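# Clear the closet by moving every item onto the desk

## Task

Remove every object from the closet and set each one down on the desk. The robot must not tip over or finish leaning. Each object must rest on the desk by itself at the end, not held there by the gripper or arm.

## Robot and tools

ROBOT. TidyBot++ is a four-caster mobile base (0.54 m long, 0.50 m wide, 0.38 m tall) carrying one seven-joint arm with a two-finger gripper. The shoulder sits 0.12 m ahead of the base centre, 0.68 m up. Segments: upper arm 0.42 m, forearm 0.31 m, hand 0.31 m to the hand point (midway between the finger pads). The arm starts folded, hand down, reaching up to 0.08 m past the base front. A downward-pointing hand reaches at most about 0.94 m high, only close to the base. Cameras: base_camera (fixed, looking forward and down) and wrist_camera (fisheye, looking along the hand).

FRAMES. Base frame: origin on the floor below the base centre, x forward, y left, z up. hand_pose is reported in it; the hand's own z axis runs along the fingers and the fingers close along its y axis. The odometry frame is the base frame at the start; heading is positive to the left, -3.142 to 3.142. Odometry counts wheel turns, so slipping looks like travel, and it drifts a few cm and degrees over many moves.

execute_actions. Argument "actions": a list holding one action or nothing (empty just reports state and images). One action may contain:
- "base": exactly one relative move from where the base is now. translate_m: metres, forward positive, -2 to 2. strafe_m: metres, left positive, -2 to 2. rotate_rad: radians, counter-clockwise from above positive, -6.3 to 6.3. A move needing over 8.667 s at its top speed is refused.
- "joints": absolute targets in radians by name: joint_1_rad (any angle; turns the whole arm about vertical, positive is clockwise from above, opposite to rotate_rad), joint_2_rad shoulder -2.249 to 2.249, joint_3_rad any angle (upper-arm roll, about 3.14 at start), joint_4_rad elbow -2.579 to 2.579, joint_5_rad any angle (forearm roll), joint_6_rad wrist -2.099 to 2.099, joint_7_rad any angle (hand roll; hand down, positive is counter-clockwise from above, at 1.57 fingers open left-right), and gripper_pos 0 (open, gap about 85 mm) to 1 (closed, squeezing about 100 N). Free-turning joints take the shorter way; for bigger turns send steps under half a turn. Tolerances are ±0.039 for joints 1-4, ±0.056 for 5-7, ±0.03 for the gripper.
- "speeds": lower caps for this action only: translate_m and strafe_m 0.05 to 0.5 m/s, rotate_rad 0.1 to 1.57 rad/s (defaults are the maxima).
All motions start together. A joint or base left out may still be driving toward an earlier target. "cameras": list of base_camera, wrist_camera or all; omitted or null gives all, [] gives none. Unknown keys, names or out-of-range values make the whole call refused with no motion. An action lasts at most 15 s.

ARM GEOMETRY. With joint_1_rad 0, joint_3_rad 3.14, joint_5_rad 0 the arm moves in the x-z plane. Tilt from vertical (forward positive): upper arm = j2, forearm = j2 - j4, hand = j2 - j4 - j6. Reach ahead of the shoulder = sum of length × sin(tilt); height above it = sum of length × cos(tilt). Arm joints move up to 1.39 rad/s (1.22 for joints 5-7).

wait: "seconds" 0 to 10; commands nothing new and returns state and images.

zoom_image: "camera" (base_camera or wrist_camera) and "region" [x0, y0, x1, y1] in pixels of that camera's latest full image, top-left origin, at most 504×504. base_camera images are 644×364, wrist_camera 644×476. Calibration matrices map base frame to camera frame and may be slightly off.

finished_scene: "scene" is the current scene's number. It is final; the result tells whether the goal held, and gives the next task if any. Call it only when every object rests on the desk unaided.

RESULT LINES. base_status / joint_status per motion: "done"; "off_target" (stopped short, may still be pushing); "contact_stop" or "time_out" (target dropped, holding); "not_followed" with "joint command not followed" and a "cause:" line means a self-collision check withheld arm targets (the gripper still moves) and they may be retried later; "limit_stop_at_motor_heat" after overheating. A blocked base can still report "done" though it fell short. Gripper at 1 reading "done" means nothing grasped; "off_target" means something is between the fingers. on_its_own lists uncommanded motion. motor_effort is percent of maximum, peak in brackets, noisy. base_tilt is in degrees (forward/right positive, about 1 degree fixed error). Motor temperatures follow joint order; MOTOR HOT from 60 °C, OVER-TEMPERATURE FAULT at 75 °C where the arm sags. ARM HIT means the arm struck itself or the base hard. A torque fault (joints 1-4 limit 104.5 N m, 5-7 limit 51.3) freezes arm and gripper for 10 s and skips the rest of the call; the base keeps going.

ACCURACY. Friction and sag leave the hand a cm or two off, more when stretched or loaded. To correct, send each joint its previous command plus (wanted minus read); never re-send a read angle while carrying something. Trust camera images over hand_pose.

AVOID. Dropping, sliding or slamming objects; pushing hard into furniture; catching the raised arm on anything around 0.8 m or higher while driving (tipping risk); horizontal shoves with a raised hand; driving the arm into obstacles. No check keeps the arm off the base. If the robot leans, retract the arm or back away. Holding loads heats motors, even while you think, so keep carrying short. Loose objects may occasionally get nudged.

Each tool is called after "Request:" by a JSON object that holds its "method" and its "body", one argument or row to a line.

## Session

Request:
{"method": "execute_actions", "body": {
  "actions": []
}}

Scene clock: 0.00 s.
Motor temperatures (°C, as the motors report them): [33 27 27 30 31 40 38]
base_odometry: x=+0.000 y=+0.000 heading=+0.000 (m, m, rad; odometry frame)
base_tilt: forward=-0.8 right=-0.4 (deg)
base_status: not commanded
joint_positions: joint_1_rad=+0.023 joint_2_rad=-0.322 joint_3_rad=+3.110 joint_4_rad=-2.552 joint_5_rad=+0.001 joint_6_rad=-0.920 joint_7_rad=+1.565 gripper_pos=+0.000
joint_status: not commanded
motor_effort: joint_1_rad=+0 joint_2_rad=-1 joint_3_rad=+0 joint_4_rad=+9 joint_5_rad=+1 joint_6_rad=-1 joint_7_rad=+1 (%)
hand_pose: x=+0.2315 y=+0.0009 z=+0.5770 quat_wxyz=(+0.005, +1.000, +0.001, -0.004) (m; base frame)
pictures: base_camera, wrist_camera
Images, in order (width x height): base_camera 644x364, wrist_camera 644x476.

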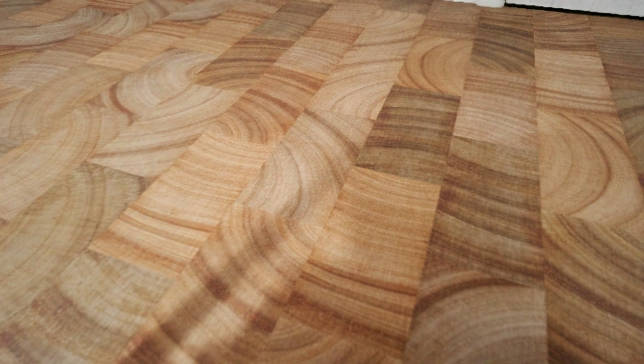

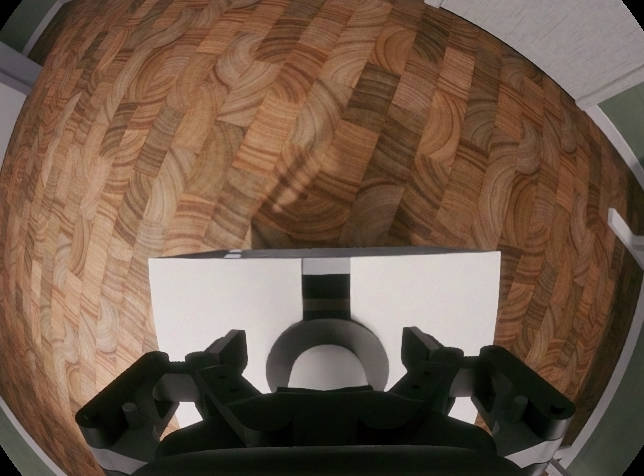

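Request:
{"method": "execute_actions", "body": {
  "actions": [
    {"base":{"rotate_rad":-0.42},"joints":{"joint_6_rad":0.5}}
  ]
}}

Request:
{"method": "execute_actions", "body": {
  "actions": [
    {"joints":{"joint_1_rad":1.5}}
  ],
  "cameras": ["wrist_camera"]
}}

Scene clock: 1.80 s.
Motor temperatures (°C, as the motors report them): [33 27 27 30 31 40 38]
base_odometry: x=+0.000 y=+0.000 heading=-0.420 (m, m, rad; odometry frame)
base_tilt: forward=-0.8 right=-0.4 (deg)
base_status: done
joint_positions: joint_1_rad=+0.023 joint_2_rad=-0.322 joint_3_rad=+3.110 joint_4_rad=-2.552 joint_5_rad=+0.001 joint_6_rad=+0.486 joint_7_rad=+1.565 gripper_pos=+0.000
joint_status: all done
motor_effort: joint_1_rad=+0(1) joint_2_rad=-7(6) joint_3_rad=+0(0) joint_4_rad=+17(18) joint_5_rad=+1(1) joint_6_rad=+8(9) joint_7_rad=+1(1) (%)
hand_pose: x=+0.5408 y=+0.0059 z=+0.8346 quat_wxyz=(+0.000, +0.766, +0.004, +0.643) (m; base frame)
pictures: base_camera, wrist_camera
camera_calibration (this result's frames):
wrist_camera: T_world_to_cam=[[0.00728293, -0.999973, 0.000540962, 0.000365436], [-0.171378, -0.00178114, -0.985204, 0.972845], [0.985178, 0.00708246, -0.171386, -0.25679], [0, 0, 0, 1]] pos_world=[0.419705, 0.0039169, 0.91444]
Images, in order (width x height): base_camera 644x364, wrist_camera 644x476.

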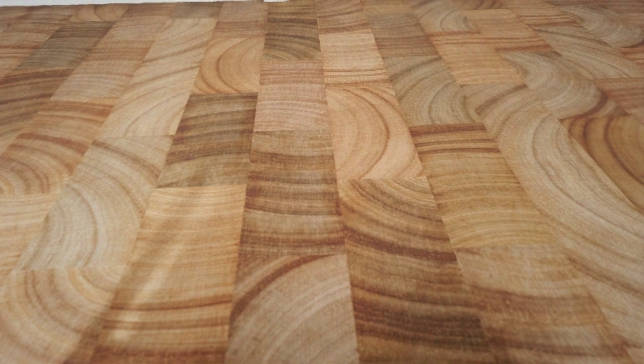

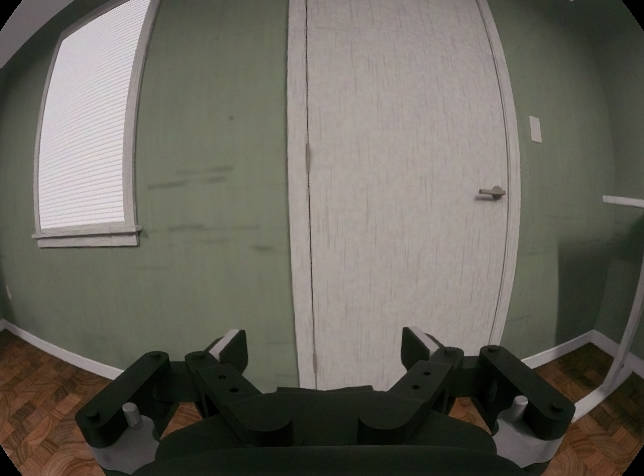

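Scene clock: 4.50 s.
Motor temperatures (°C, as the motors report them): [33 27 27 30 31 40 38]
base_odometry: x=+0.000 y=+0.000 heading=-0.420 (m, m, rad; odometry frame)
base_tilt: forward=-0.8 right=-0.4 (deg)
base_status: not commanded
joint_positions: joint_1_rad=+1.484 joint_2_rad=-0.322 joint_3_rad=+3.110 joint_4_rad=-2.552 joint_5_rad=+0.001 joint_6_rad=+0.486 joint_7_rad=+1.565 gripper_pos=+0.000
joint_status: all done
motor_effort: joint_1_rad=+0(1) joint_2_rad=-7(7) joint_3_rad=+0(0) joint_4_rad=+19(19) joint_5_rad=+1(1) joint_6_rad=+8(8) joint_7_rad=+2(1) (%)
hand_pose: x=+0.1709 y=-0.4186 z=+0.8346 quat_wxyz=(+0.429, +0.573, -0.508, +0.479) (m; base frame)
pictures: wrist_camera
camera_calibration (this result's frames):
wrist_camera: T_world_to_cam=[[-0.993206, -0.116365, 0.000540999, 0.119424], [-0.0204727, 0.17016, -0.985204, 0.954888], [0.114551, -0.978522, -0.171386, -0.153185], [0, 0, 0, 1]] pos_world=[0.155709, -0.298482, 0.91444]
Images, in order (width x height): wrist_camera 644x476.

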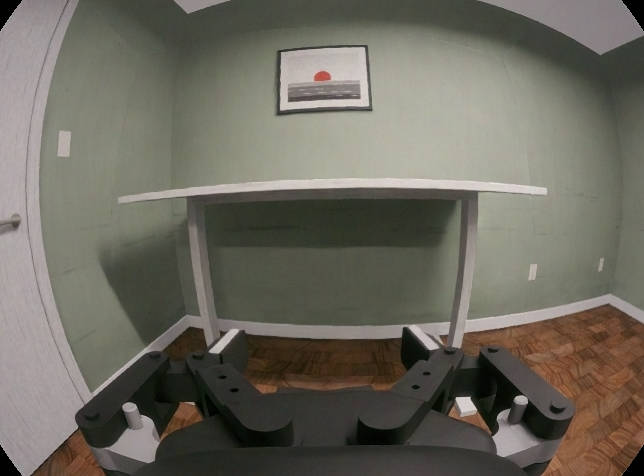

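Request:
{"method": "execute_actions", "body": {
  "actions": [
    {"joints":{"joint_1_rad":-2.2}}
  ],
  "cameras": ["wrist_camera"]
}}

Request:
{"method": "execute_actions", "body": {
  "actions": [
    {"base":{"strafe_m":-0.6},"joints":{"joint_1_rad":0.03,"joint_2_rad":-0.2,"joint_4_rad":-2.3,"joint_6_rad":0.53}}
  ]
}}

Scene clock: 11.73 s.
Motor temperatures (°C, as the motors report them): [33 27 27 30 31 40 38]
base_odometry: x=+0.000 y=+0.000 heading=-0.420 (m, m, rad; odometry frame)
base_tilt: forward=-0.7 right=-0.4 (deg)
base_status: not commanded
joint_positions: joint_1_rad=+4.067 joint_2_rad=-0.322 joint_3_rad=+3.110 joint_4_rad=-2.552 joint_5_rad=+0.001 joint_6_rad=+0.486 joint_7_rad=+1.565 gripper_pos=+0.000
joint_status: all done
motor_effort: joint_1_rad=-1(0) joint_2_rad=-6(7) joint_3_rad=+0(1) joint_4_rad=+18(18) joint_5_rad=+1(1) joint_6_rad=+8(8) joint_7_rad=+1(1) (%)
hand_pose: x=-0.1468 y=+0.3275 z=+0.8346 quat_wxyz=(+0.579, -0.330, -0.691, -0.280) (m; base frame)
pictures: wrist_camera
camera_calibration (this result's frames):
wrist_camera: T_world_to_cam=[[0.780618, 0.625008, 0.000540807, -0.0916613], [0.107534, -0.133454, -0.985204, 0.939655], [-0.615688, 0.769126, -0.171386, -0.0662863], [0, 0, 0, 1]] pos_world=[-0.0703039, 0.233673, 0.91444]
Images, in order (width x height): wrist_camera 644x476.

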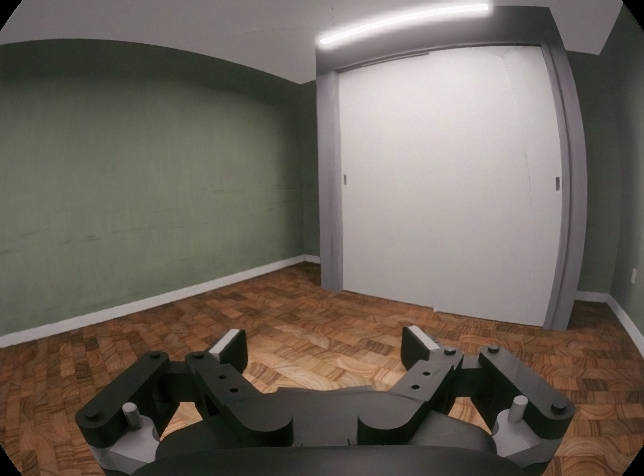

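Scene clock: 15.00 s.
Motor temperatures (°C, as the motors report them): [33 27 27 30 31 40 38]
base_odometry: x=-0.245 y=-0.548 heading=-0.420 (m, m, rad; odometry frame)
base_tilt: forward=-0.8 right=-0.4 (deg)
base_status: done
joint_positions: joint_1_rad=+6.298 joint_2_rad=-0.215 joint_3_rad=+3.110 joint_4_rad=-2.326 joint_5_rad=+0.001 joint_6_rad=+0.495 joint_7_rad=+1.565 gripper_pos=+0.000
joint_status: all done
motor_effort: joint_1_rad=+0(1) joint_2_rad=-13(12) joint_3_rad=+0(2) joint_4_rad=+19(18) joint_5_rad=+1(1) joint_6_rad=+8(7) joint_7_rad=+1(1) (%)
hand_pose: x=+0.6094 y=+0.0107 z=+0.9173 quat_wxyz=(+0.005, -0.723, -0.006, -0.691) (m; base frame)
pictures: base_camera, wrist_camera
camera_calibration (this result's frames):
wrist_camera: T_world_to_cam=[[0.0171645, -0.999849, -0.00256392, 0.00144518], [-0.0437179, 0.00181134, -0.999042, 1.00094], [0.998896, 0.0172602, -0.0436802, -0.43585], [0, 0, 0, 1]] pos_world=[0.479103, 0.00715477, 0.980947]
Images, in order (width x height): base_camera 644x364, wrist_camera 644x476.

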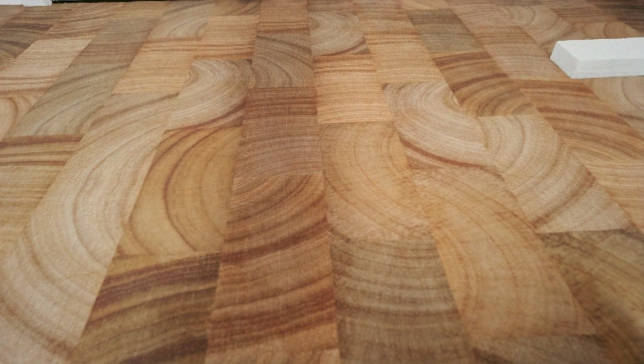

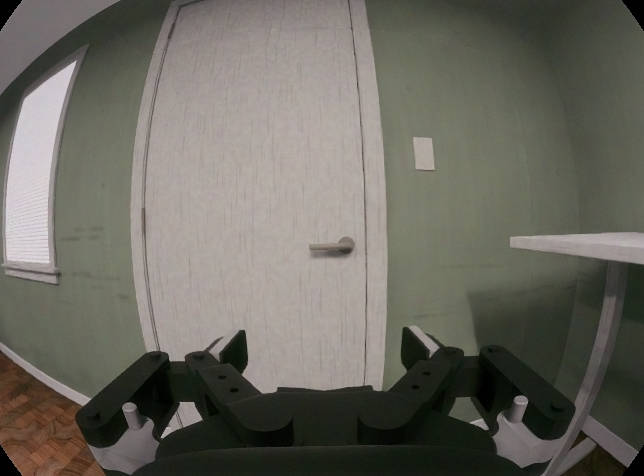

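Sliding closet, about 1.9 m left of the start.

Request:
{"method": "execute_actions", "body": {
  "actions": [
    {"base":{"rotate_rad":1.57},"joints":{"gripper_pos":1}}
  ],
  "cameras": []
}}

Request:
{"method": "execute_actions", "body": {
  "actions": [
    {"base":{"translate_m":1.5}}
  ]
}}

Scene clock: 17.47 s.
Motor temperatures (°C, as the motors report them): [33 27 27 30 31 40 38]
base_odometry: x=-0.245 y=-0.548 heading=+1.150 (m, m, rad; odometry frame)
base_tilt: forward=-0.7 right=-0.4 (deg)
base_status: done
joint_positions: joint_1_rad=+6.302 joint_2_rad=-0.207 joint_3_rad=+3.110 joint_4_rad=-2.321 joint_5_rad=+0.001 joint_6_rad=+0.495 joint_7_rad=+1.565 gripper_pos=+0.999
joint_status: all done
motor_effort: joint_1_rad=+0(1) joint_2_rad=-12(13) joint_3_rad=+0(2) joint_4_rad=+19(19) joint_5_rad=+1(0) joint_6_rad=+7(8) joint_7_rad=+2(1) (%)
hand_pose: x=+0.6121 y=+0.0088 z=+0.9158 quat_wxyz=(+0.004, -0.724, -0.005, -0.690) (m; base frame)
pictures: none
No camera images: the call's "cameras" was empty. Leave "cameras" out to get every camera's image.

Scene clock: 21.83 s.
Motor temperatures (°C, as the motors report them): [33 27 27 30 31 40 38]
base_odometry: x=+0.367 y=+0.822 heading=+1.150 (m, m, rad; odometry frame)
base_tilt: forward=-0.7 right=-0.4 (deg)
base_status: done
joint_positions: joint_1_rad=+6.302 joint_2_rad=-0.203 joint_3_rad=+3.110 joint_4_rad=-2.320 joint_5_rad=+0.001 joint_6_rad=+0.498 joint_7_rad=+1.565 gripper_pos=+0.999
joint_status: not commanded
motor_effort: joint_1_rad=-1(1) joint_2_rad=-13(13) joint_3_rad=+0(1) joint_4_rad=+19(22) joint_5_rad=+1(1) joint_6_rad=+7(8) joint_7_rad=+1(1) (%)
hand_pose: x=+0.6134 y=+0.0088 z=+0.9153 quat_wxyz=(+0.004, -0.724, -0.005, -0.690) (m; base frame)
pictures: base_camera, wrist_camera
camera_calibration (this result's frames):
wrist_camera: T_world_to_cam=[[0.0132858, -0.999907, -0.00294352, 0.00216114], [-0.0477834, 0.00230552, -0.998855, 1.00146], [0.998769, 0.0134113, -0.0477483, -0.436153], [0, 0, 0, 1]] pos_world=[0.483441, 0.0057014, 0.979498]
Images, in order (width x height): base_camera 644x364, wrist_camera 644x476.

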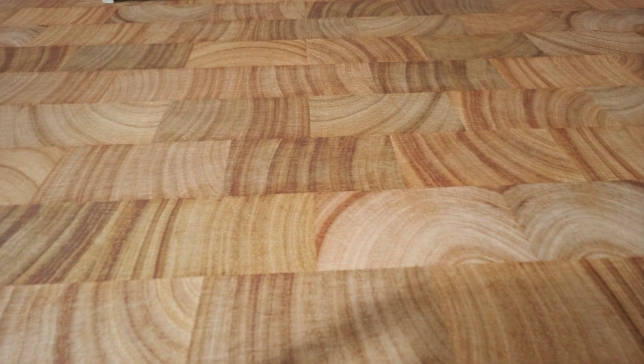

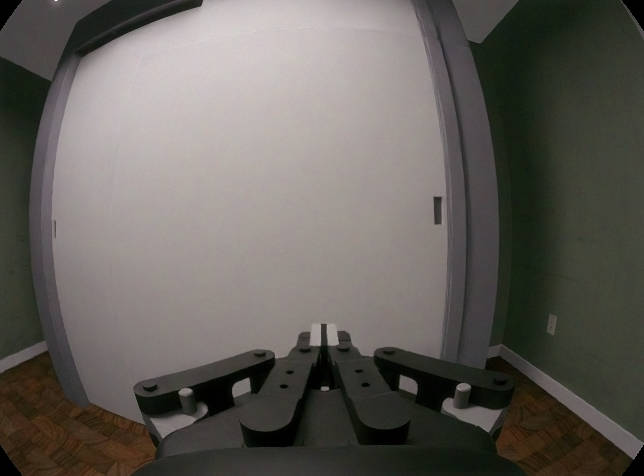

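Request:
{"method": "execute_actions", "body": {
  "actions": [
    {"base":{"strafe_m":-0.355},"joints":{"joint_4_rad":-1.98,"joint_6_rad":0.22}}
  ],
  "cameras": []
}}

Request:
{"method": "execute_actions", "body": {
  "actions": [
    {"base":{"translate_m":0.47}}
  ]
}}

Scene clock: 24.10 s.
Motor temperatures (°C, as the motors report them): [33 27 27 30 31 40 38]
base_odometry: x=+0.692 y=+0.677 heading=+1.150 (m, m, rad; odometry frame)
base_tilt: forward=-0.8 right=-0.3 (deg)
base_status: done
joint_positions: joint_1_rad=+6.305 joint_2_rad=-0.203 joint_3_rad=+3.110 joint_4_rad=-2.001 joint_5_rad=+0.001 joint_6_rad=+0.255 joint_7_rad=+1.565 gripper_pos=+0.999
joint_status: all done
motor_effort: joint_1_rad=+0(2) joint_2_rad=-14(14) joint_3_rad=+0(2) joint_4_rad=+21(22) joint_5_rad=+1(1) joint_6_rad=+8(8) joint_7_rad=+1(1) (%)
hand_pose: x=+0.6514 y=+0.0083 z=+1.0316 quat_wxyz=(+0.003, -0.697, -0.004, -0.717) (m; base frame)
pictures: none
No camera images: the call's "cameras" was empty. Leave "cameras" out to get every camera's image.

Scene clock: 26.43 s.
Motor temperatures (°C, as the motors report them): [33 27 27 30 31 40 38]
base_odometry: x=+0.884 y=+1.106 heading=+1.150 (m, m, rad; odometry frame)
base_tilt: forward=-0.7 right=-0.4 (deg)
base_status: done
joint_positions: joint_1_rad=+6.305 joint_2_rad=-0.195 joint_3_rad=+3.110 joint_4_rad=-1.999 joint_5_rad=+0.001 joint_6_rad=+0.252 joint_7_rad=+1.565 gripper_pos=+0.999
joint_status: not commanded
motor_effort: joint_1_rad=-1(0) joint_2_rad=-15(18) joint_3_rad=+0(0) joint_4_rad=+20(22) joint_5_rad=+1(1) joint_6_rad=+8(8) joint_7_rad=+1(1) (%)
hand_pose: x=+0.6541 y=+0.0083 z=+1.0274 quat_wxyz=(+0.003, -0.701, -0.004, -0.713) (m; base frame)
pictures: base_camera, wrist_camera
camera_calibration (this result's frames):
wrist_camera: T_world_to_cam=[[0.0108238, -0.999937, -0.00300109, 0.00311769], [0.0190983, 0.00320745, -0.999812, 1.07255], [0.999759, 0.0107645, 0.0191318, -0.540766], [0, 0, 0, 1]] pos_world=[0.520118, 0.0054984, 1.08271]
Images, in order (width x height): base_camera 644x364, wrist_camera 644x476.

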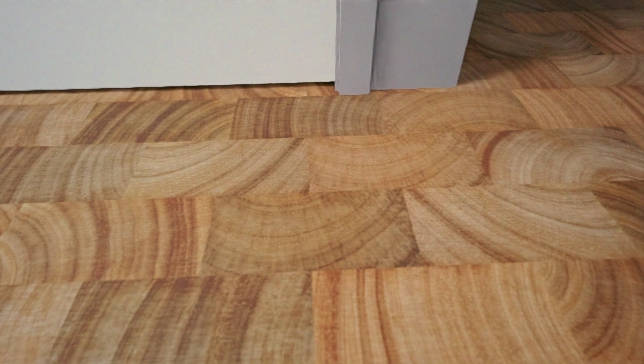

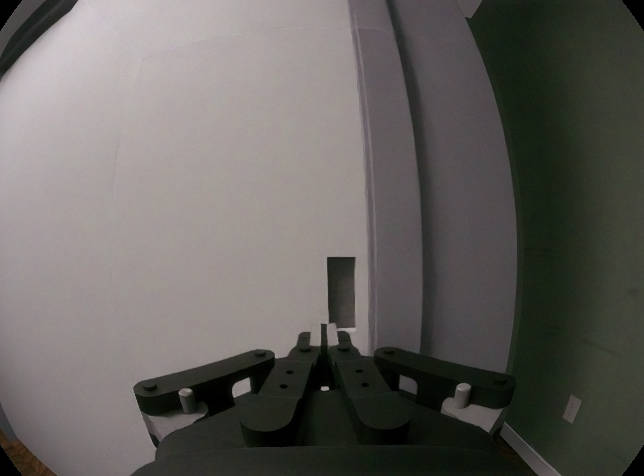

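Request:
{"method": "execute_actions", "body": {
  "actions": [
    {"base":{"strafe_m":-0.022}}
  ],
  "cameras": []
}}

Request:
{"method": "execute_actions", "body": {
  "actions": [
    {"base":{"translate_m":0.135},"speeds":{"translate_m":0.1}}
  ]
}}

Scene clock: 27.37 s.
Motor temperatures (°C, as the motors report them): [33 27 27 30 31 40 38]
base_odometry: x=+0.904 y=+1.097 heading=+1.150 (m, m, rad; odometry frame)
base_tilt: forward=-0.8 right=-0.4 (deg)
base_status: done
joint_positions: joint_1_rad=+6.306 joint_2_rad=-0.195 joint_3_rad=+3.110 joint_4_rad=-1.999 joint_5_rad=+0.001 joint_6_rad=+0.252 joint_7_rad=+1.565 gripper_pos=+0.999
joint_status: not commanded
motor_effort: joint_1_rad=+0(2) joint_2_rad=-14(16) joint_3_rad=+0(2) joint_4_rad=+21(21) joint_5_rad=+1(0) joint_6_rad=+8(8) joint_7_rad=+1(1) (%)
hand_pose: x=+0.6541 y=+0.0076 z=+1.0274 quat_wxyz=(+0.002, -0.701, -0.003, -0.713) (m; base frame)
pictures: none
No camera images: the call's "cameras" was empty. Leave "cameras" out to get every camera's image.

Scene clock: 29.30 s.
Motor temperatures (°C, as the motors report them): [33 27 27 30 31 40 38]
base_odometry: x=+0.959 y=+1.220 heading=+1.150 (m, m, rad; odometry frame)
base_tilt: forward=-0.7 right=-0.4 (deg)
base_status: done
joint_positions: joint_1_rad=+6.306 joint_2_rad=-0.198 joint_3_rad=+3.110 joint_4_rad=-1.999 joint_5_rad=+0.001 joint_6_rad=+0.251 joint_7_rad=+1.565 gripper_pos=+0.999
joint_status: not commanded
motor_effort: joint_1_rad=+0(0) joint_2_rad=-14(16) joint_3_rad=+0(1) joint_4_rad=+22(23) joint_5_rad=+1(1) joint_6_rad=+8(8) joint_7_rad=+1(1) (%)
hand_pose: x=+0.6533 y=+0.0076 z=+1.0287 quat_wxyz=(+0.002, -0.700, -0.003, -0.714) (m; base frame)
pictures: base_camera, wrist_camera
camera_calibration (this result's frames):
wrist_camera: T_world_to_cam=[[0.0096004, -0.99995, -0.00292111, 0.00320955], [0.0214312, 0.00312633, -0.999765, 1.07232], [0.999724, 0.00953555, 0.0214601, -0.54233], [0, 0, 0, 1]] pos_world=[0.519168, 0.00502836, 1.08372]
Images, in order (width x height): base_camera 644x364, wrist_camera 644x476.

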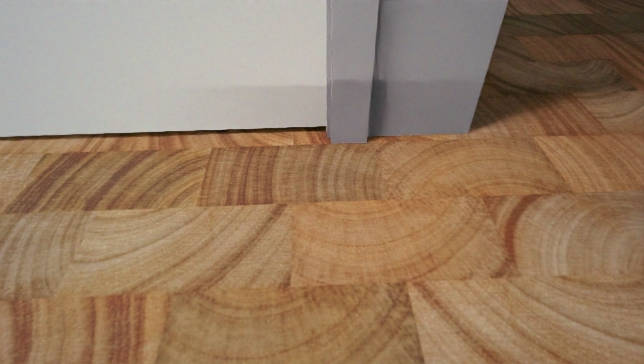

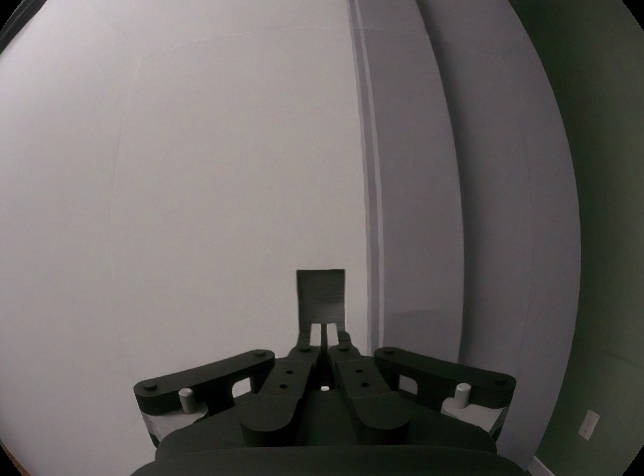

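Request:
{"method": "execute_actions", "body": {
  "actions": [
    {"base":{"translate_m":0.037},"speeds":{"translate_m":0.05}}
  ],
  "cameras": []
}}

Request:
{"method": "execute_actions", "body": {
  "actions": [
    {"base":{"strafe_m":0.3},"speeds":{"strafe_m":0.1}}
  ]
}}

Scene clock: 30.63 s.
Motor temperatures (°C, as the motors report them): [33 27 27 30 31 40 38]
base_odometry: x=+0.974 y=+1.254 heading=+1.150 (m, m, rad; odometry frame)
base_tilt: forward=-0.7 right=-0.4 (deg)
base_status: done
joint_positions: joint_1_rad=+6.306 joint_2_rad=-0.199 joint_3_rad=+3.110 joint_4_rad=-1.999 joint_5_rad=+0.001 joint_6_rad=+0.251 joint_7_rad=+1.565 gripper_pos=+0.999
joint_status: not commanded
motor_effort: joint_1_rad=+0(1) joint_2_rad=-15(16) joint_3_rad=+0(0) joint_4_rad=+21(21) joint_5_rad=+1(1) joint_6_rad=+8(8) joint_7_rad=+1(1) (%)
hand_pose: x=+0.6529 y=+0.0077 z=+1.0293 quat_wxyz=(+0.002, -0.699, -0.003, -0.715) (m; base frame)
pictures: none
No camera images: the call's "cameras" was empty. Leave "cameras" out to get every camera's image.

Scene clock: 34.33 s.
Motor temperatures (°C, as the motors report them): [34 27 27 30 31 40 38]
base_odometry: x=+0.700 y=+1.377 heading=+1.150 (m, m, rad; odometry frame)
base_tilt: forward=-0.8 right=-0.4 (deg)
base_status: done
joint_positions: joint_1_rad=+6.332 joint_2_rad=-0.199 joint_3_rad=+3.134 joint_4_rad=-1.999 joint_5_rad=+0.001 joint_6_rad=+0.251 joint_7_rad=+1.565 gripper_pos=+0.999
joint_status: not commanded
motor_effort: joint_1_rad=-1(11) joint_2_rad=-14(14) joint_3_rad=+0(11) joint_4_rad=+21(23) joint_5_rad=+1(3) joint_6_rad=+8(8) joint_7_rad=+2(1) (%)
hand_pose: x=+0.6527 y=-0.0200 z=+1.0296 quat_wxyz=(-0.013, -0.699, +0.016, -0.715) (m; base frame)
pictures: base_camera, wrist_camera
camera_calibration (this result's frames):
wrist_camera: T_world_to_cam=[[-0.0391197, -0.999206, -0.00754413, 0.0121543], [0.0233062, 0.00663545, -0.999706, 1.07216], [0.998963, -0.039284, 0.0230282, -0.543517], [0, 0, 0, 1]] pos_world=[0.518441, -0.0163212, 1.08445]
Images, in order (width x height): base_camera 644x364, wrist_camera 644x476.

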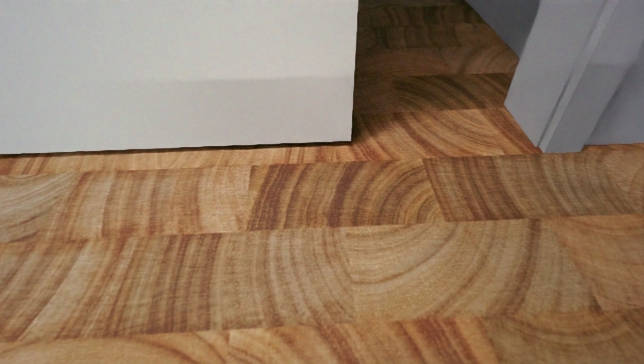

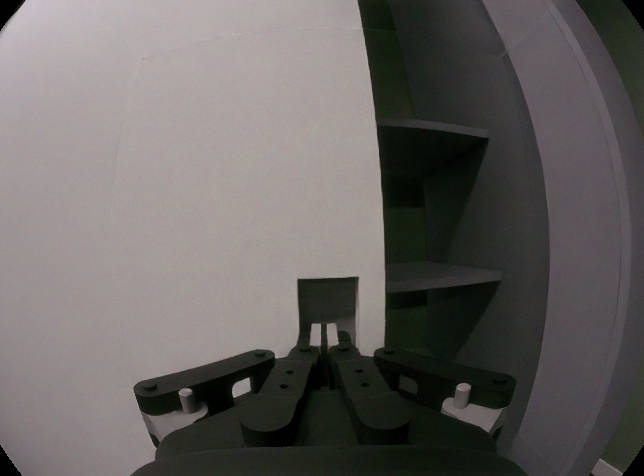

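Request:
{"method": "execute_actions", "body": {
  "actions": [
    {"base":{"strafe_m":0.56},"speeds":{"strafe_m":0.15}}
  ],
  "cameras": []
}}

Request:
{"method": "execute_actions", "body": {
  "actions": [
    {"base":{"translate_m":-0.15}}
  ],
  "cameras": []
}}

Request:
{"method": "execute_actions", "body": {
  "actions": [
    {"base":{"strafe_m":-0.5},"joints":{"joint_6_rad":-0.1,"gripper_pos":0}}
  ]
}}

Scene clock: 39.00 s.
Motor temperatures (°C, as the motors report them): [34 27 27 30 31 40 38]
base_odometry: x=+0.189 y=+1.606 heading=+1.150 (m, m, rad; odometry frame)
base_tilt: forward=-0.8 right=-0.4 (deg)
base_status: done
joint_positions: joint_1_rad=+6.335 joint_2_rad=-0.215 joint_3_rad=+3.136 joint_4_rad=-1.999 joint_5_rad=+0.001 joint_6_rad=+0.225 joint_7_rad=+1.565 gripper_pos=+0.999
joint_status: not commanded
motor_effort: joint_1_rad=-2(14) joint_2_rad=-8(15) joint_3_rad=-2(14) joint_4_rad=+29(30) joint_5_rad=+1(4) joint_6_rad=+13(12) joint_7_rad=+1(1) (%)
hand_pose: x=+0.6471 y=-0.0224 z=+1.0301 quat_wxyz=(-0.015, -0.703, +0.017, -0.711) (m; base frame)
pictures: none
No camera images: the call's "cameras" was empty. Leave "cameras" out to get every camera's image.

Scene clock: 40.47 s.
Motor temperatures (°C, as the motors report them): [34 27 27 30 31 40 38]
base_odometry: x=+0.128 y=+1.469 heading=+1.150 (m, m, rad; odometry frame)
base_tilt: forward=-0.8 right=-0.4 (deg)
base_status: done
joint_positions: joint_1_rad=+6.330 joint_2_rad=-0.203 joint_3_rad=+3.133 joint_4_rad=-1.981 joint_5_rad=+0.001 joint_6_rad=+0.225 joint_7_rad=+1.565 gripper_pos=+0.999
joint_status: not commanded
motor_effort: joint_1_rad=+0(2) joint_2_rad=-13(18) joint_3_rad=-1(1) joint_4_rad=+21(29) joint_5_rad=+1(1) joint_6_rad=+8(12) joint_7_rad=+1(1) (%)
hand_pose: x=+0.6528 y=-0.0187 z=+1.0348 quat_wxyz=(-0.013, -0.701, +0.015, -0.713) (m; base frame)
pictures: none
No camera images: the call's "cameras" was empty. Leave "cameras" out to get every camera's image.

Scene clock: 42.87 s.
Motor temperatures (°C, as the motors report them): [34 28 27 30 31 40 38]
base_odometry: x=+0.584 y=+1.264 heading=+1.149 (m, m, rad; odometry frame)
base_tilt: forward=-0.7 right=-0.4 (deg)
base_status: done
joint_positions: joint_1_rad=+6.326 joint_2_rad=-0.199 joint_3_rad=+3.128 joint_4_rad=-1.983 joint_5_rad=+0.001 joint_6_rad=-0.086 joint_7_rad=+1.565 gripper_pos=+0.000
joint_status: all done
motor_effort: joint_1_rad=-1(2) joint_2_rad=-14(16) joint_3_rad=+0(3) joint_4_rad=+20(23) joint_5_rad=+1(1) joint_6_rad=+7(9) joint_7_rad=+1(1) (%)
hand_pose: x=+0.6402 y=-0.0137 z=+0.9359 quat_wxyz=(-0.009, -0.804, +0.013, -0.594) (m; base frame)
pictures: base_camera, wrist_camera
camera_calibration (this result's frames):
wrist_camera: T_world_to_cam=[[-0.0312934, -0.999489, -0.00649449, 0.0112861], [-0.293388, 0.0153969, -0.955869, 1.14048], [0.955481, -0.028007, -0.29372, -0.204253], [0, 0, 0, 1]] pos_world=[0.530117, -0.0120001, 1.03023]
Images, in order (width x height): base_camera 644x364, wrist_camera 644x476.

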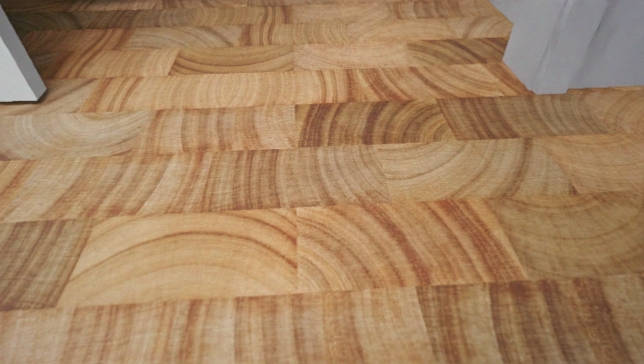

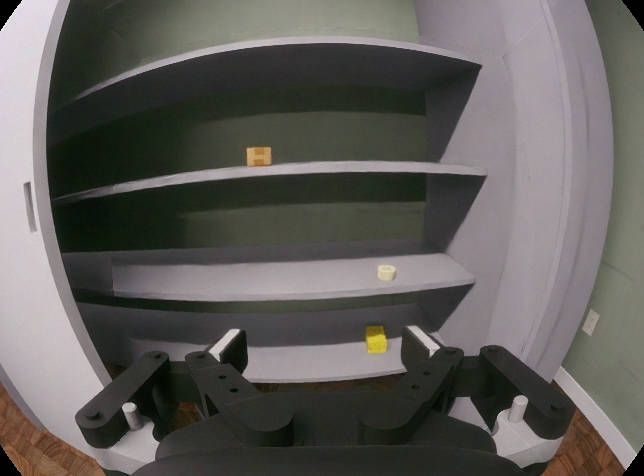

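Request:
{"method": "execute_actions", "body": {
  "actions": [
    {"base":{"strafe_m":0.15},"joints":{"joint_4_rad":-1.8,"joint_6_rad":-0.1}}
  ],
  "cameras": []
}}

Request:
{"method": "execute_actions", "body": {
  "actions": [
    {"base":{"translate_m":0.38}}
  ]
}}

Scene clock: 44.43 s.
Motor temperatures (°C, as the motors report them): [34 28 27 30 31 40 38]
base_odometry: x=+0.447 y=+1.325 heading=+1.149 (m, m, rad; odometry frame)
base_tilt: forward=-0.8 right=-0.4 (deg)
base_status: done
joint_positions: joint_1_rad=+6.322 joint_2_rad=-0.201 joint_3_rad=+3.122 joint_4_rad=-1.815 joint_5_rad=+0.001 joint_6_rad=-0.086 joint_7_rad=+1.565 gripper_pos=+0.000
joint_status: all done
motor_effort: joint_1_rad=-1(2) joint_2_rad=-14(16) joint_3_rad=-1(1) joint_4_rad=+21(23) joint_5_rad=+1(1) joint_6_rad=+7(9) joint_7_rad=+1(1) (%)
hand_pose: x=+0.6577 y=-0.0077 z=+1.0405 quat_wxyz=(-0.006, -0.751, +0.008, -0.660) (m; base frame)
pictures: none
No camera images: the call's "cameras" was empty. Leave "cameras" out to get every camera's image.

Scene clock: 46.57 s.
Motor temperatures (°C, as the motors report them): [34 28 27 30 31 40 38]
base_odometry: x=+0.602 y=+1.672 heading=+1.150 (m, m, rad; odometry frame)
base_tilt: forward=-0.8 right=-0.3 (deg)
base_status: done
joint_positions: joint_1_rad=+6.322 joint_2_rad=-0.194 joint_3_rad=+3.122 joint_4_rad=-1.815 joint_5_rad=+0.001 joint_6_rad=-0.086 joint_7_rad=+1.565 gripper_pos=+0.000
joint_status: not commanded
motor_effort: joint_1_rad=+0(1) joint_2_rad=-15(17) joint_3_rad=+0(1) joint_4_rad=+22(23) joint_5_rad=+1(1) joint_6_rad=+8(8) joint_7_rad=+1(1) (%)
hand_pose: x=+0.6600 y=-0.0078 z=+1.0370 quat_wxyz=(-0.006, -0.753, +0.008, -0.658) (m; base frame)
pictures: base_camera, wrist_camera
camera_calibration (this result's frames):
wrist_camera: T_world_to_cam=[[-0.0190849, -0.999803, -0.00542188, 0.0092645], [-0.133792, 0.00792792, -0.990978, 1.17387], [0.990826, -0.0181873, -0.133917, -0.382297], [0, 0, 0, 1]] pos_world=[0.536021, -0.00699664, 1.11214]
Images, in order (width x height): base_camera 644x364, wrist_camera 644x476.

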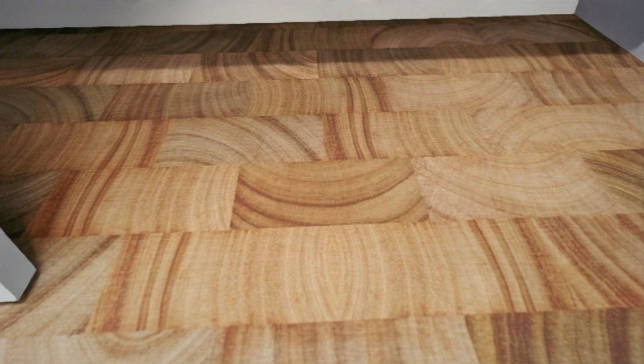

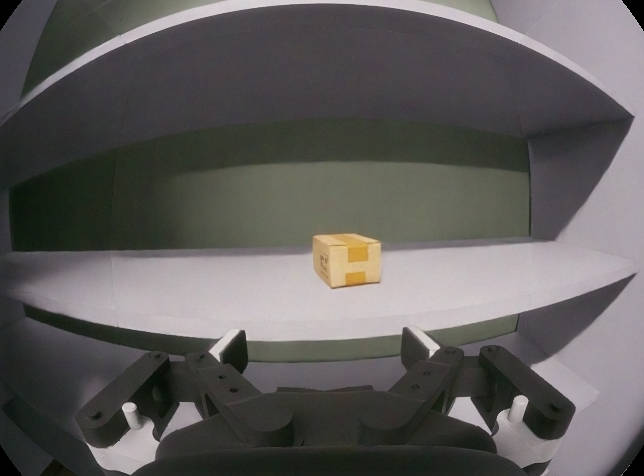

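Request:
{"method": "execute_actions", "body": {
  "actions": [
    {"base":{"rotate_rad":0.3}}
  ],
  "cameras": []
}}

Request:
{"method": "execute_actions", "body": {
  "actions": [
    {"base":{"strafe_m":-0.3},"speeds":{"strafe_m":0.25}}
  ]
}}

Scene clock: 48.00 s.
Motor temperatures (°C, as the motors report them): [34 28 27 30 31 40 38]
base_odometry: x=+0.603 y=+1.672 heading=+1.450 (m, m, rad; odometry frame)
base_tilt: forward=-0.8 right=-0.4 (deg)
base_status: done
joint_positions: joint_1_rad=+6.316 joint_2_rad=-0.194 joint_3_rad=+3.115 joint_4_rad=-1.815 joint_5_rad=+0.001 joint_6_rad=-0.086 joint_7_rad=+1.565 gripper_pos=+0.000
joint_status: not commanded
motor_effort: joint_1_rad=+0(2) joint_2_rad=-15(16) joint_3_rad=+0(2) joint_4_rad=+22(21) joint_5_rad=+1(1) joint_6_rad=+8(7) joint_7_rad=+1(2) (%)
hand_pose: x=+0.6600 y=-0.0005 z=+1.0369 quat_wxyz=(-0.002, -0.753, +0.003, -0.658) (m; base frame)
pictures: none
No camera images: the call's "cameras" was empty. Leave "cameras" out to get every camera's image.

Scene clock: 50.07 s.
Motor temperatures (°C, as the motors report them): [34 28 27 30 31 40 38]
base_odometry: x=+0.900 y=+1.636 heading=+1.450 (m, m, rad; odometry frame)
base_tilt: forward=-0.8 right=-0.4 (deg)
base_status: done
joint_positions: joint_1_rad=+6.316 joint_2_rad=-0.194 joint_3_rad=+3.115 joint_4_rad=-1.815 joint_5_rad=+0.001 joint_6_rad=-0.086 joint_7_rad=+1.565 gripper_pos=+0.000
joint_status: not commanded
motor_effort: joint_1_rad=-1(2) joint_2_rad=-15(15) joint_3_rad=+0(3) joint_4_rad=+22(22) joint_5_rad=+1(1) joint_6_rad=+8(8) joint_7_rad=+1(1) (%)
hand_pose: x=+0.6600 y=-0.0005 z=+1.0369 quat_wxyz=(-0.002, -0.753, +0.003, -0.658) (m; base frame)
pictures: base_camera, wrist_camera
camera_calibration (this result's frames):
wrist_camera: T_world_to_cam=[[-0.00646393, -0.99997, -0.00418367, 0.00692003], [-0.133917, 0.00501171, -0.99098, 1.17386], [0.990971, -0.00584536, -0.133945, -0.382223], [0, 0, 0, 1]] pos_world=[0.536017, -0.00119747, 1.11211]
Images, in order (width x height): base_camera 644x364, wrist_camera 644x476.

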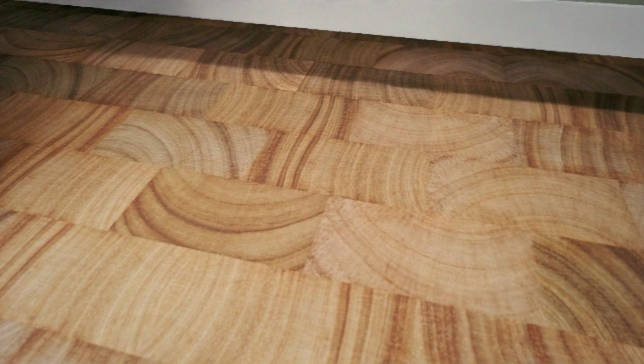

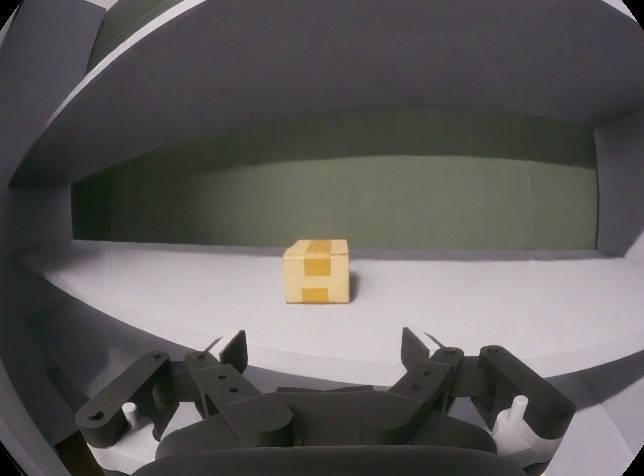

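Request:
{"method": "execute_actions", "body": {
  "actions": [
    {"base":{"translate_m":0.17},"joints":{"joint_1_rad":0.005},"speeds":{"translate_m":0.1}}
  ],
  "cameras": ["wrist_camera"]
}}

Request:
{"method": "execute_actions", "body": {
  "actions": [
    {"joints":{"gripper_pos":1}}
  ],
  "cameras": []
}}

Request:
{"method": "execute_actions", "body": {
  "actions": [
    {"joints":{"joint_4_rad":-1.72}}
  ],
  "cameras": []
}}

Request:
{"method": "execute_actions", "body": {
  "actions": [
    {"base":{"translate_m":-0.75}}
  ],
  "cameras": ["wrist_camera"]
}}

Scene clock: 52.47 s.
Motor temperatures (°C, as the motors report them): [34 28 27 30 31 40 38]
base_odometry: x=+0.921 y=+1.805 heading=+1.450 (m, m, rad; odometry frame)
base_tilt: forward=-0.8 right=-0.4 (deg)
base_status: done
joint_positions: joint_1_rad=+6.299 joint_2_rad=-0.198 joint_3_rad=+3.115 joint_4_rad=-1.813 joint_5_rad=+0.001 joint_6_rad=-0.086 joint_7_rad=+1.565 gripper_pos=+0.000
joint_status: all done
motor_effort: joint_1_rad=+0(1) joint_2_rad=-15(17) joint_3_rad=+0(1) joint_4_rad=+21(23) joint_5_rad=+1(1) joint_6_rad=+8(8) joint_7_rad=+1(2) (%)
hand_pose: x=+0.6586 y=+0.0083 z=+1.0403 quat_wxyz=(+0.003, -0.751, -0.003, -0.660) (m; base frame)
pictures: wrist_camera
camera_calibration (this result's frames):
wrist_camera: T_world_to_cam=[[0.0097685, -0.999944, -0.00407878, 0.00491792], [-0.128174, 0.00279321, -0.991748, 1.17395], [0.991704, 0.0102107, -0.12814, -0.387006], [0, 0, 0, 1]] pos_world=[0.534218, 0.00559014, 1.1147]
Images, in order (width x height): wrist_camera 644x476.

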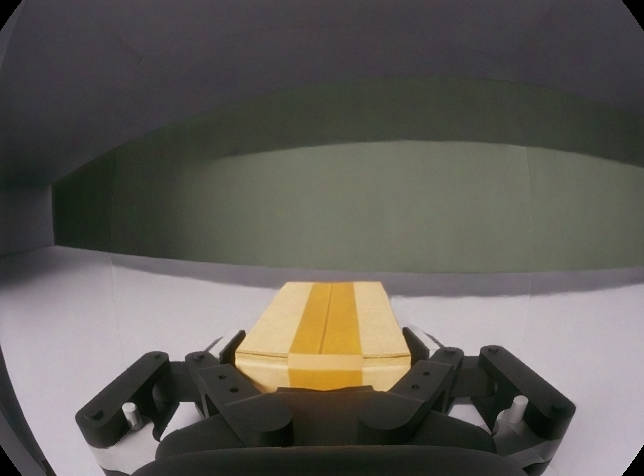

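Scene clock: 53.57 s.
Motor temperatures (°C, as the motors report them): [34 28 27 30 31 40 38]
base_odometry: x=+0.921 y=+1.805 heading=+1.450 (m, m, rad; odometry frame)
base_tilt: forward=-0.8 right=-0.3 (deg)
base_status: not commanded
joint_positions: joint_1_rad=+6.299 joint_2_rad=-0.198 joint_3_rad=+3.115 joint_4_rad=-1.813 joint_5_rad=+0.001 joint_6_rad=-0.086 joint_7_rad=+1.565 gripper_pos=+0.346
joint_status: gripper_pos off_target (ended at +0.346, target +1.000)
motor_effort: joint_1_rad=+0(1) joint_2_rad=-13(15) joint_3_rad=+0(0) joint_4_rad=+21(22) joint_5_rad=+1(1) joint_6_rad=+7(8) joint_7_rad=+1(1) (%)
hand_pose: x=+0.6586 y=+0.0083 z=+1.0403 quat_wxyz=(+0.003, -0.751, -0.003, -0.660) (m; base frame)
pictures: none
No camera images: the call's "cameras" was empty. Leave "cameras" out to get every camera's image.

Scene clock: 54.47 s.
Motor temperatures (°C, as the motors report them): [34 28 27 30 31 40 38]
base_odometry: x=+0.921 y=+1.805 heading=+1.450 (m, m, rad; odometry frame)
base_tilt: forward=-0.8 right=-0.4 (deg)
base_status: not commanded
joint_positions: joint_1_rad=+6.299 joint_2_rad=-0.197 joint_3_rad=+3.115 joint_4_rad=-1.742 joint_5_rad=+0.001 joint_6_rad=-0.086 joint_7_rad=+1.565 gripper_pos=+0.346
joint_status: all done
motor_effort: joint_1_rad=+0(0) joint_2_rad=-16(17) joint_3_rad=+0(0) joint_4_rad=+23(25) joint_5_rad=+1(1) joint_6_rad=+8(9) joint_7_rad=+1(1) (%)
hand_pose: x=+0.6615 y=+0.0085 z=+1.0837 quat_wxyz=(+0.003, -0.728, -0.003, -0.686) (m; base frame)
pictures: none
No camera images: the call's "cameras" was empty. Leave "cameras" out to get every camera's image.

Scene clock: 57.43 s.
Motor temperatures (°C, as the motors report them): [34 28 27 30 31 40 38]
base_odometry: x=+0.831 y=+1.060 heading=+1.450 (m, m, rad; odometry frame)
base_tilt: forward=-0.7 right=-0.4 (deg)
base_status: done
joint_positions: joint_1_rad=+6.298 joint_2_rad=-0.197 joint_3_rad=+3.115 joint_4_rad=-1.742 joint_5_rad=+0.001 joint_6_rad=-0.086 joint_7_rad=+1.565 gripper_pos=+0.346
joint_status: not commanded
motor_effort: joint_1_rad=+0(2) joint_2_rad=-15(19) joint_3_rad=+0(3) joint_4_rad=+22(24) joint_5_rad=+1(1) joint_6_rad=+8(9) joint_7_rad=+1(1) (%)
hand_pose: x=+0.6613 y=+0.0093 z=+1.0840 quat_wxyz=(+0.004, -0.728, -0.004, -0.686) (m; base frame)
pictures: wrist_camera
camera_calibration (this result's frames):
wrist_camera: T_world_to_cam=[[0.0117607, -0.999923, -0.00403447, 0.00468584], [-0.0585723, 0.00333893, -0.998278, 1.1787], [0.998214, 0.0119768, -0.0585285, -0.463807], [0, 0, 0, 1]] pos_world=[0.531963, 0.0063048, 1.14955]
Images, in order (width x height): wrist_camera 644x476.

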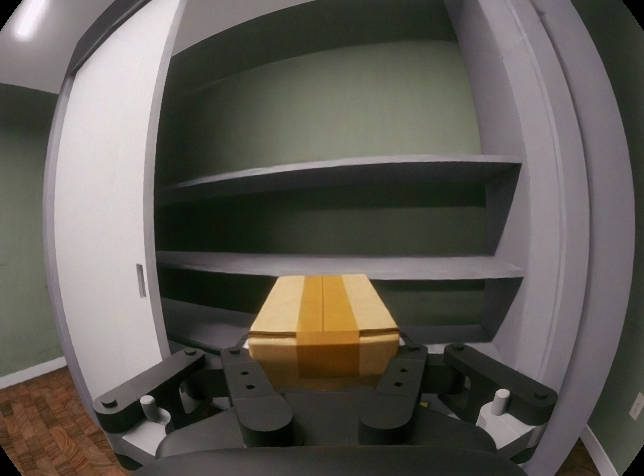

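Request:
{"method": "execute_actions", "body": {
  "actions": [
    {"base":{"rotate_rad":-0.35},"joints":{"joint_1_rad":-0.8}}
  ],
  "cameras": []
}}

Request:
{"method": "execute_actions", "body": {
  "actions": [
    {"base":{"translate_m":-1.9},"joints":{"joint_1_rad":-2.9}}
  ],
  "cameras": ["wrist_camera"]
}}

Scene clock: 59.70 s.
Motor temperatures (°C, as the motors report them): [34 28 27 30 31 40 38]
base_odometry: x=+0.831 y=+1.060 heading=+1.101 (m, m, rad; odometry frame)
base_tilt: forward=-0.8 right=-0.4 (deg)
base_status: done
joint_positions: joint_1_rad=+5.497 joint_2_rad=-0.197 joint_3_rad=+3.114 joint_4_rad=-1.742 joint_5_rad=+0.001 joint_6_rad=-0.086 joint_7_rad=+1.565 gripper_pos=+0.346
joint_status: all done
motor_effort: joint_1_rad=-1(4) joint_2_rad=-15(16) joint_3_rad=+0(4) joint_4_rad=+23(23) joint_5_rad=+1(1) joint_6_rad=+8(8) joint_7_rad=+1(1) (%)
hand_pose: x=+0.4890 y=+0.3965 z=+1.0840 quat_wxyz=(+0.271, -0.668, -0.288, -0.630) (m; base frame)
pictures: none
No camera images: the call's "cameras" was empty. Leave "cameras" out to get every camera's image.

Scene clock: 64.87 s.
Motor temperatures (°C, as the motors report them): [34 28 27 30 31 40 38]
base_odometry: x=-0.031 y=-0.633 heading=+1.100 (m, m, rad; odometry frame)
base_tilt: forward=-0.8 right=-0.4 (deg)
base_status: done
joint_positions: joint_1_rad=+3.397 joint_2_rad=-0.193 joint_3_rad=+3.114 joint_4_rad=-1.742 joint_5_rad=+0.001 joint_6_rad=-0.086 joint_7_rad=+1.565 gripper_pos=+0.346
joint_status: all done
motor_effort: joint_1_rad=+0(2) joint_2_rad=-16(18) joint_3_rad=+0(3) joint_4_rad=+23(24) joint_5_rad=+1(1) joint_6_rad=+9(9) joint_7_rad=+2(1) (%)
hand_pose: x=-0.4115 y=+0.1196 z=+1.0820 quat_wxyz=(+0.680, -0.083, -0.724, -0.078) (m; base frame)
pictures: wrist_camera
camera_calibration (this result's frames):
wrist_camera: T_world_to_cam=[[0.225209, 0.974303, -0.00385309, -0.0208379], [0.0597399, -0.0177558, -0.998056, 1.16447], [-0.972477, 0.224541, -0.0622035, -0.226773], [0, 0, 0, 1]] pos_world=[-0.285404, 0.0918982, 1.14802]
Images, in order (width x height): wrist_camera 644x476.

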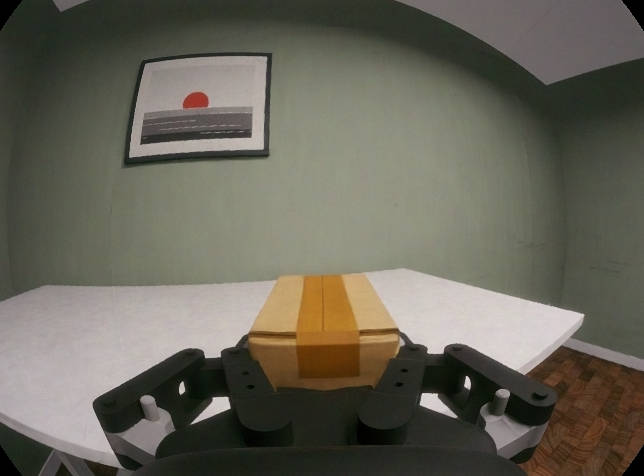

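Request:
{"method": "execute_actions", "body": {
  "actions": [
    {"base":{"translate_m":-0.25},"joints":{"joint_4_rad":-2.0,"joint_6_rad":0.14}}
  ],
  "cameras": ["wrist_camera"]
}}

Request:
{"method": "execute_actions", "body": {
  "actions": [
    {"joints":{"joint_4_rad":-2.04}}
  ],
  "cameras": ["wrist_camera"]
}}

Scene clock: 66.80 s.
Motor temperatures (°C, as the motors report them): [34 28 27 30 31 40 38]
base_odometry: x=-0.144 y=-0.856 heading=+1.100 (m, m, rad; odometry frame)
base_tilt: forward=-0.8 right=-0.4 (deg)
base_status: done
joint_positions: joint_1_rad=+3.397 joint_2_rad=-0.189 joint_3_rad=+3.114 joint_4_rad=-1.986 joint_5_rad=+0.001 joint_6_rad=+0.101 joint_7_rad=+1.565 gripper_pos=+0.346
joint_status: all done
motor_effort: joint_1_rad=-1(1) joint_2_rad=-16(18) joint_3_rad=+0(0) joint_4_rad=+22(24) joint_5_rad=+1(1) joint_6_rad=+8(9) joint_7_rad=+1(1) (%)
hand_pose: x=-0.4037 y=+0.1183 z=+0.9855 quat_wxyz=(+0.657, -0.086, -0.745, -0.076) (m; base frame)
pictures: wrist_camera
camera_calibration (this result's frames):
wrist_camera: T_world_to_cam=[[0.225612, 0.974209, -0.00403728, -0.0213443], [0.119902, -0.0318797, -0.992274, 1.08798], [-0.96681, 0.223385, -0.124002, -0.1616], [0, 0, 0, 1]] pos_world=[-0.281872, 0.0915772, 1.05944]
Images, in order (width x height): wrist_camera 644x476.

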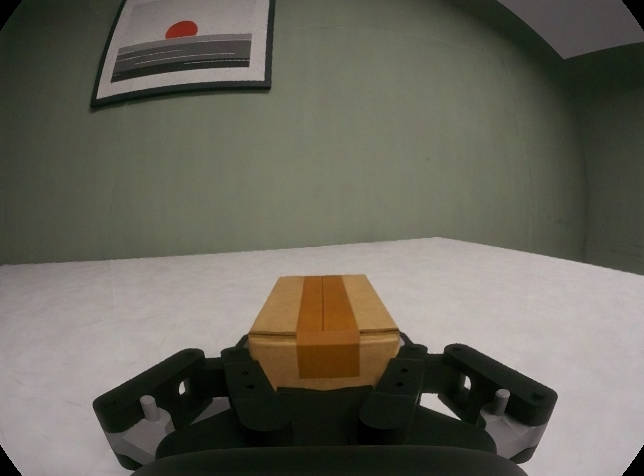

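Scene clock: 67.50 s.
Motor temperatures (°C, as the motors report them): [34 28 27 30 31 40 38]
base_odometry: x=-0.144 y=-0.856 heading=+1.100 (m, m, rad; odometry frame)
base_tilt: forward=-0.8 right=-0.4 (deg)
base_status: not commanded
joint_positions: joint_1_rad=+3.397 joint_2_rad=-0.193 joint_3_rad=+3.114 joint_4_rad=-2.013 joint_5_rad=+0.001 joint_6_rad=+0.113 joint_7_rad=+1.565 gripper_pos=+0.346
joint_status: all done
motor_effort: joint_1_rad=+0(1) joint_2_rad=-15(15) joint_3_rad=+0(0) joint_4_rad=+22(22) joint_5_rad=+1(0) joint_6_rad=+8(9) joint_7_rad=+1(1) (%)
hand_pose: x=-0.4001 y=+0.1175 z=+0.9748 quat_wxyz=(+0.653, -0.086, -0.749, -0.075) (m; base frame)
pictures: wrist_camera
camera_calibration (this result's frames):
wrist_camera: T_world_to_cam=[[0.225722, 0.974184, -0.00393868, -0.021468], [0.130423, -0.0342256, -0.990867, 1.07999], [-0.965422, 0.223147, -0.134782, -0.148115], [0, 0, 0, 1]] pos_world=[-0.279003, 0.0909285, 1.05008]
Images, in order (width x height): wrist_camera 644x476.

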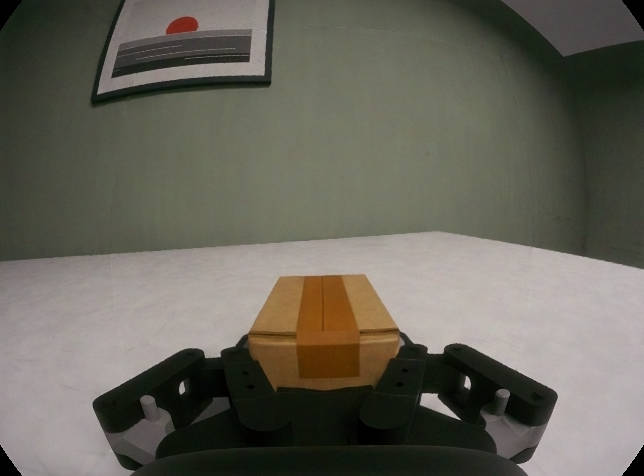

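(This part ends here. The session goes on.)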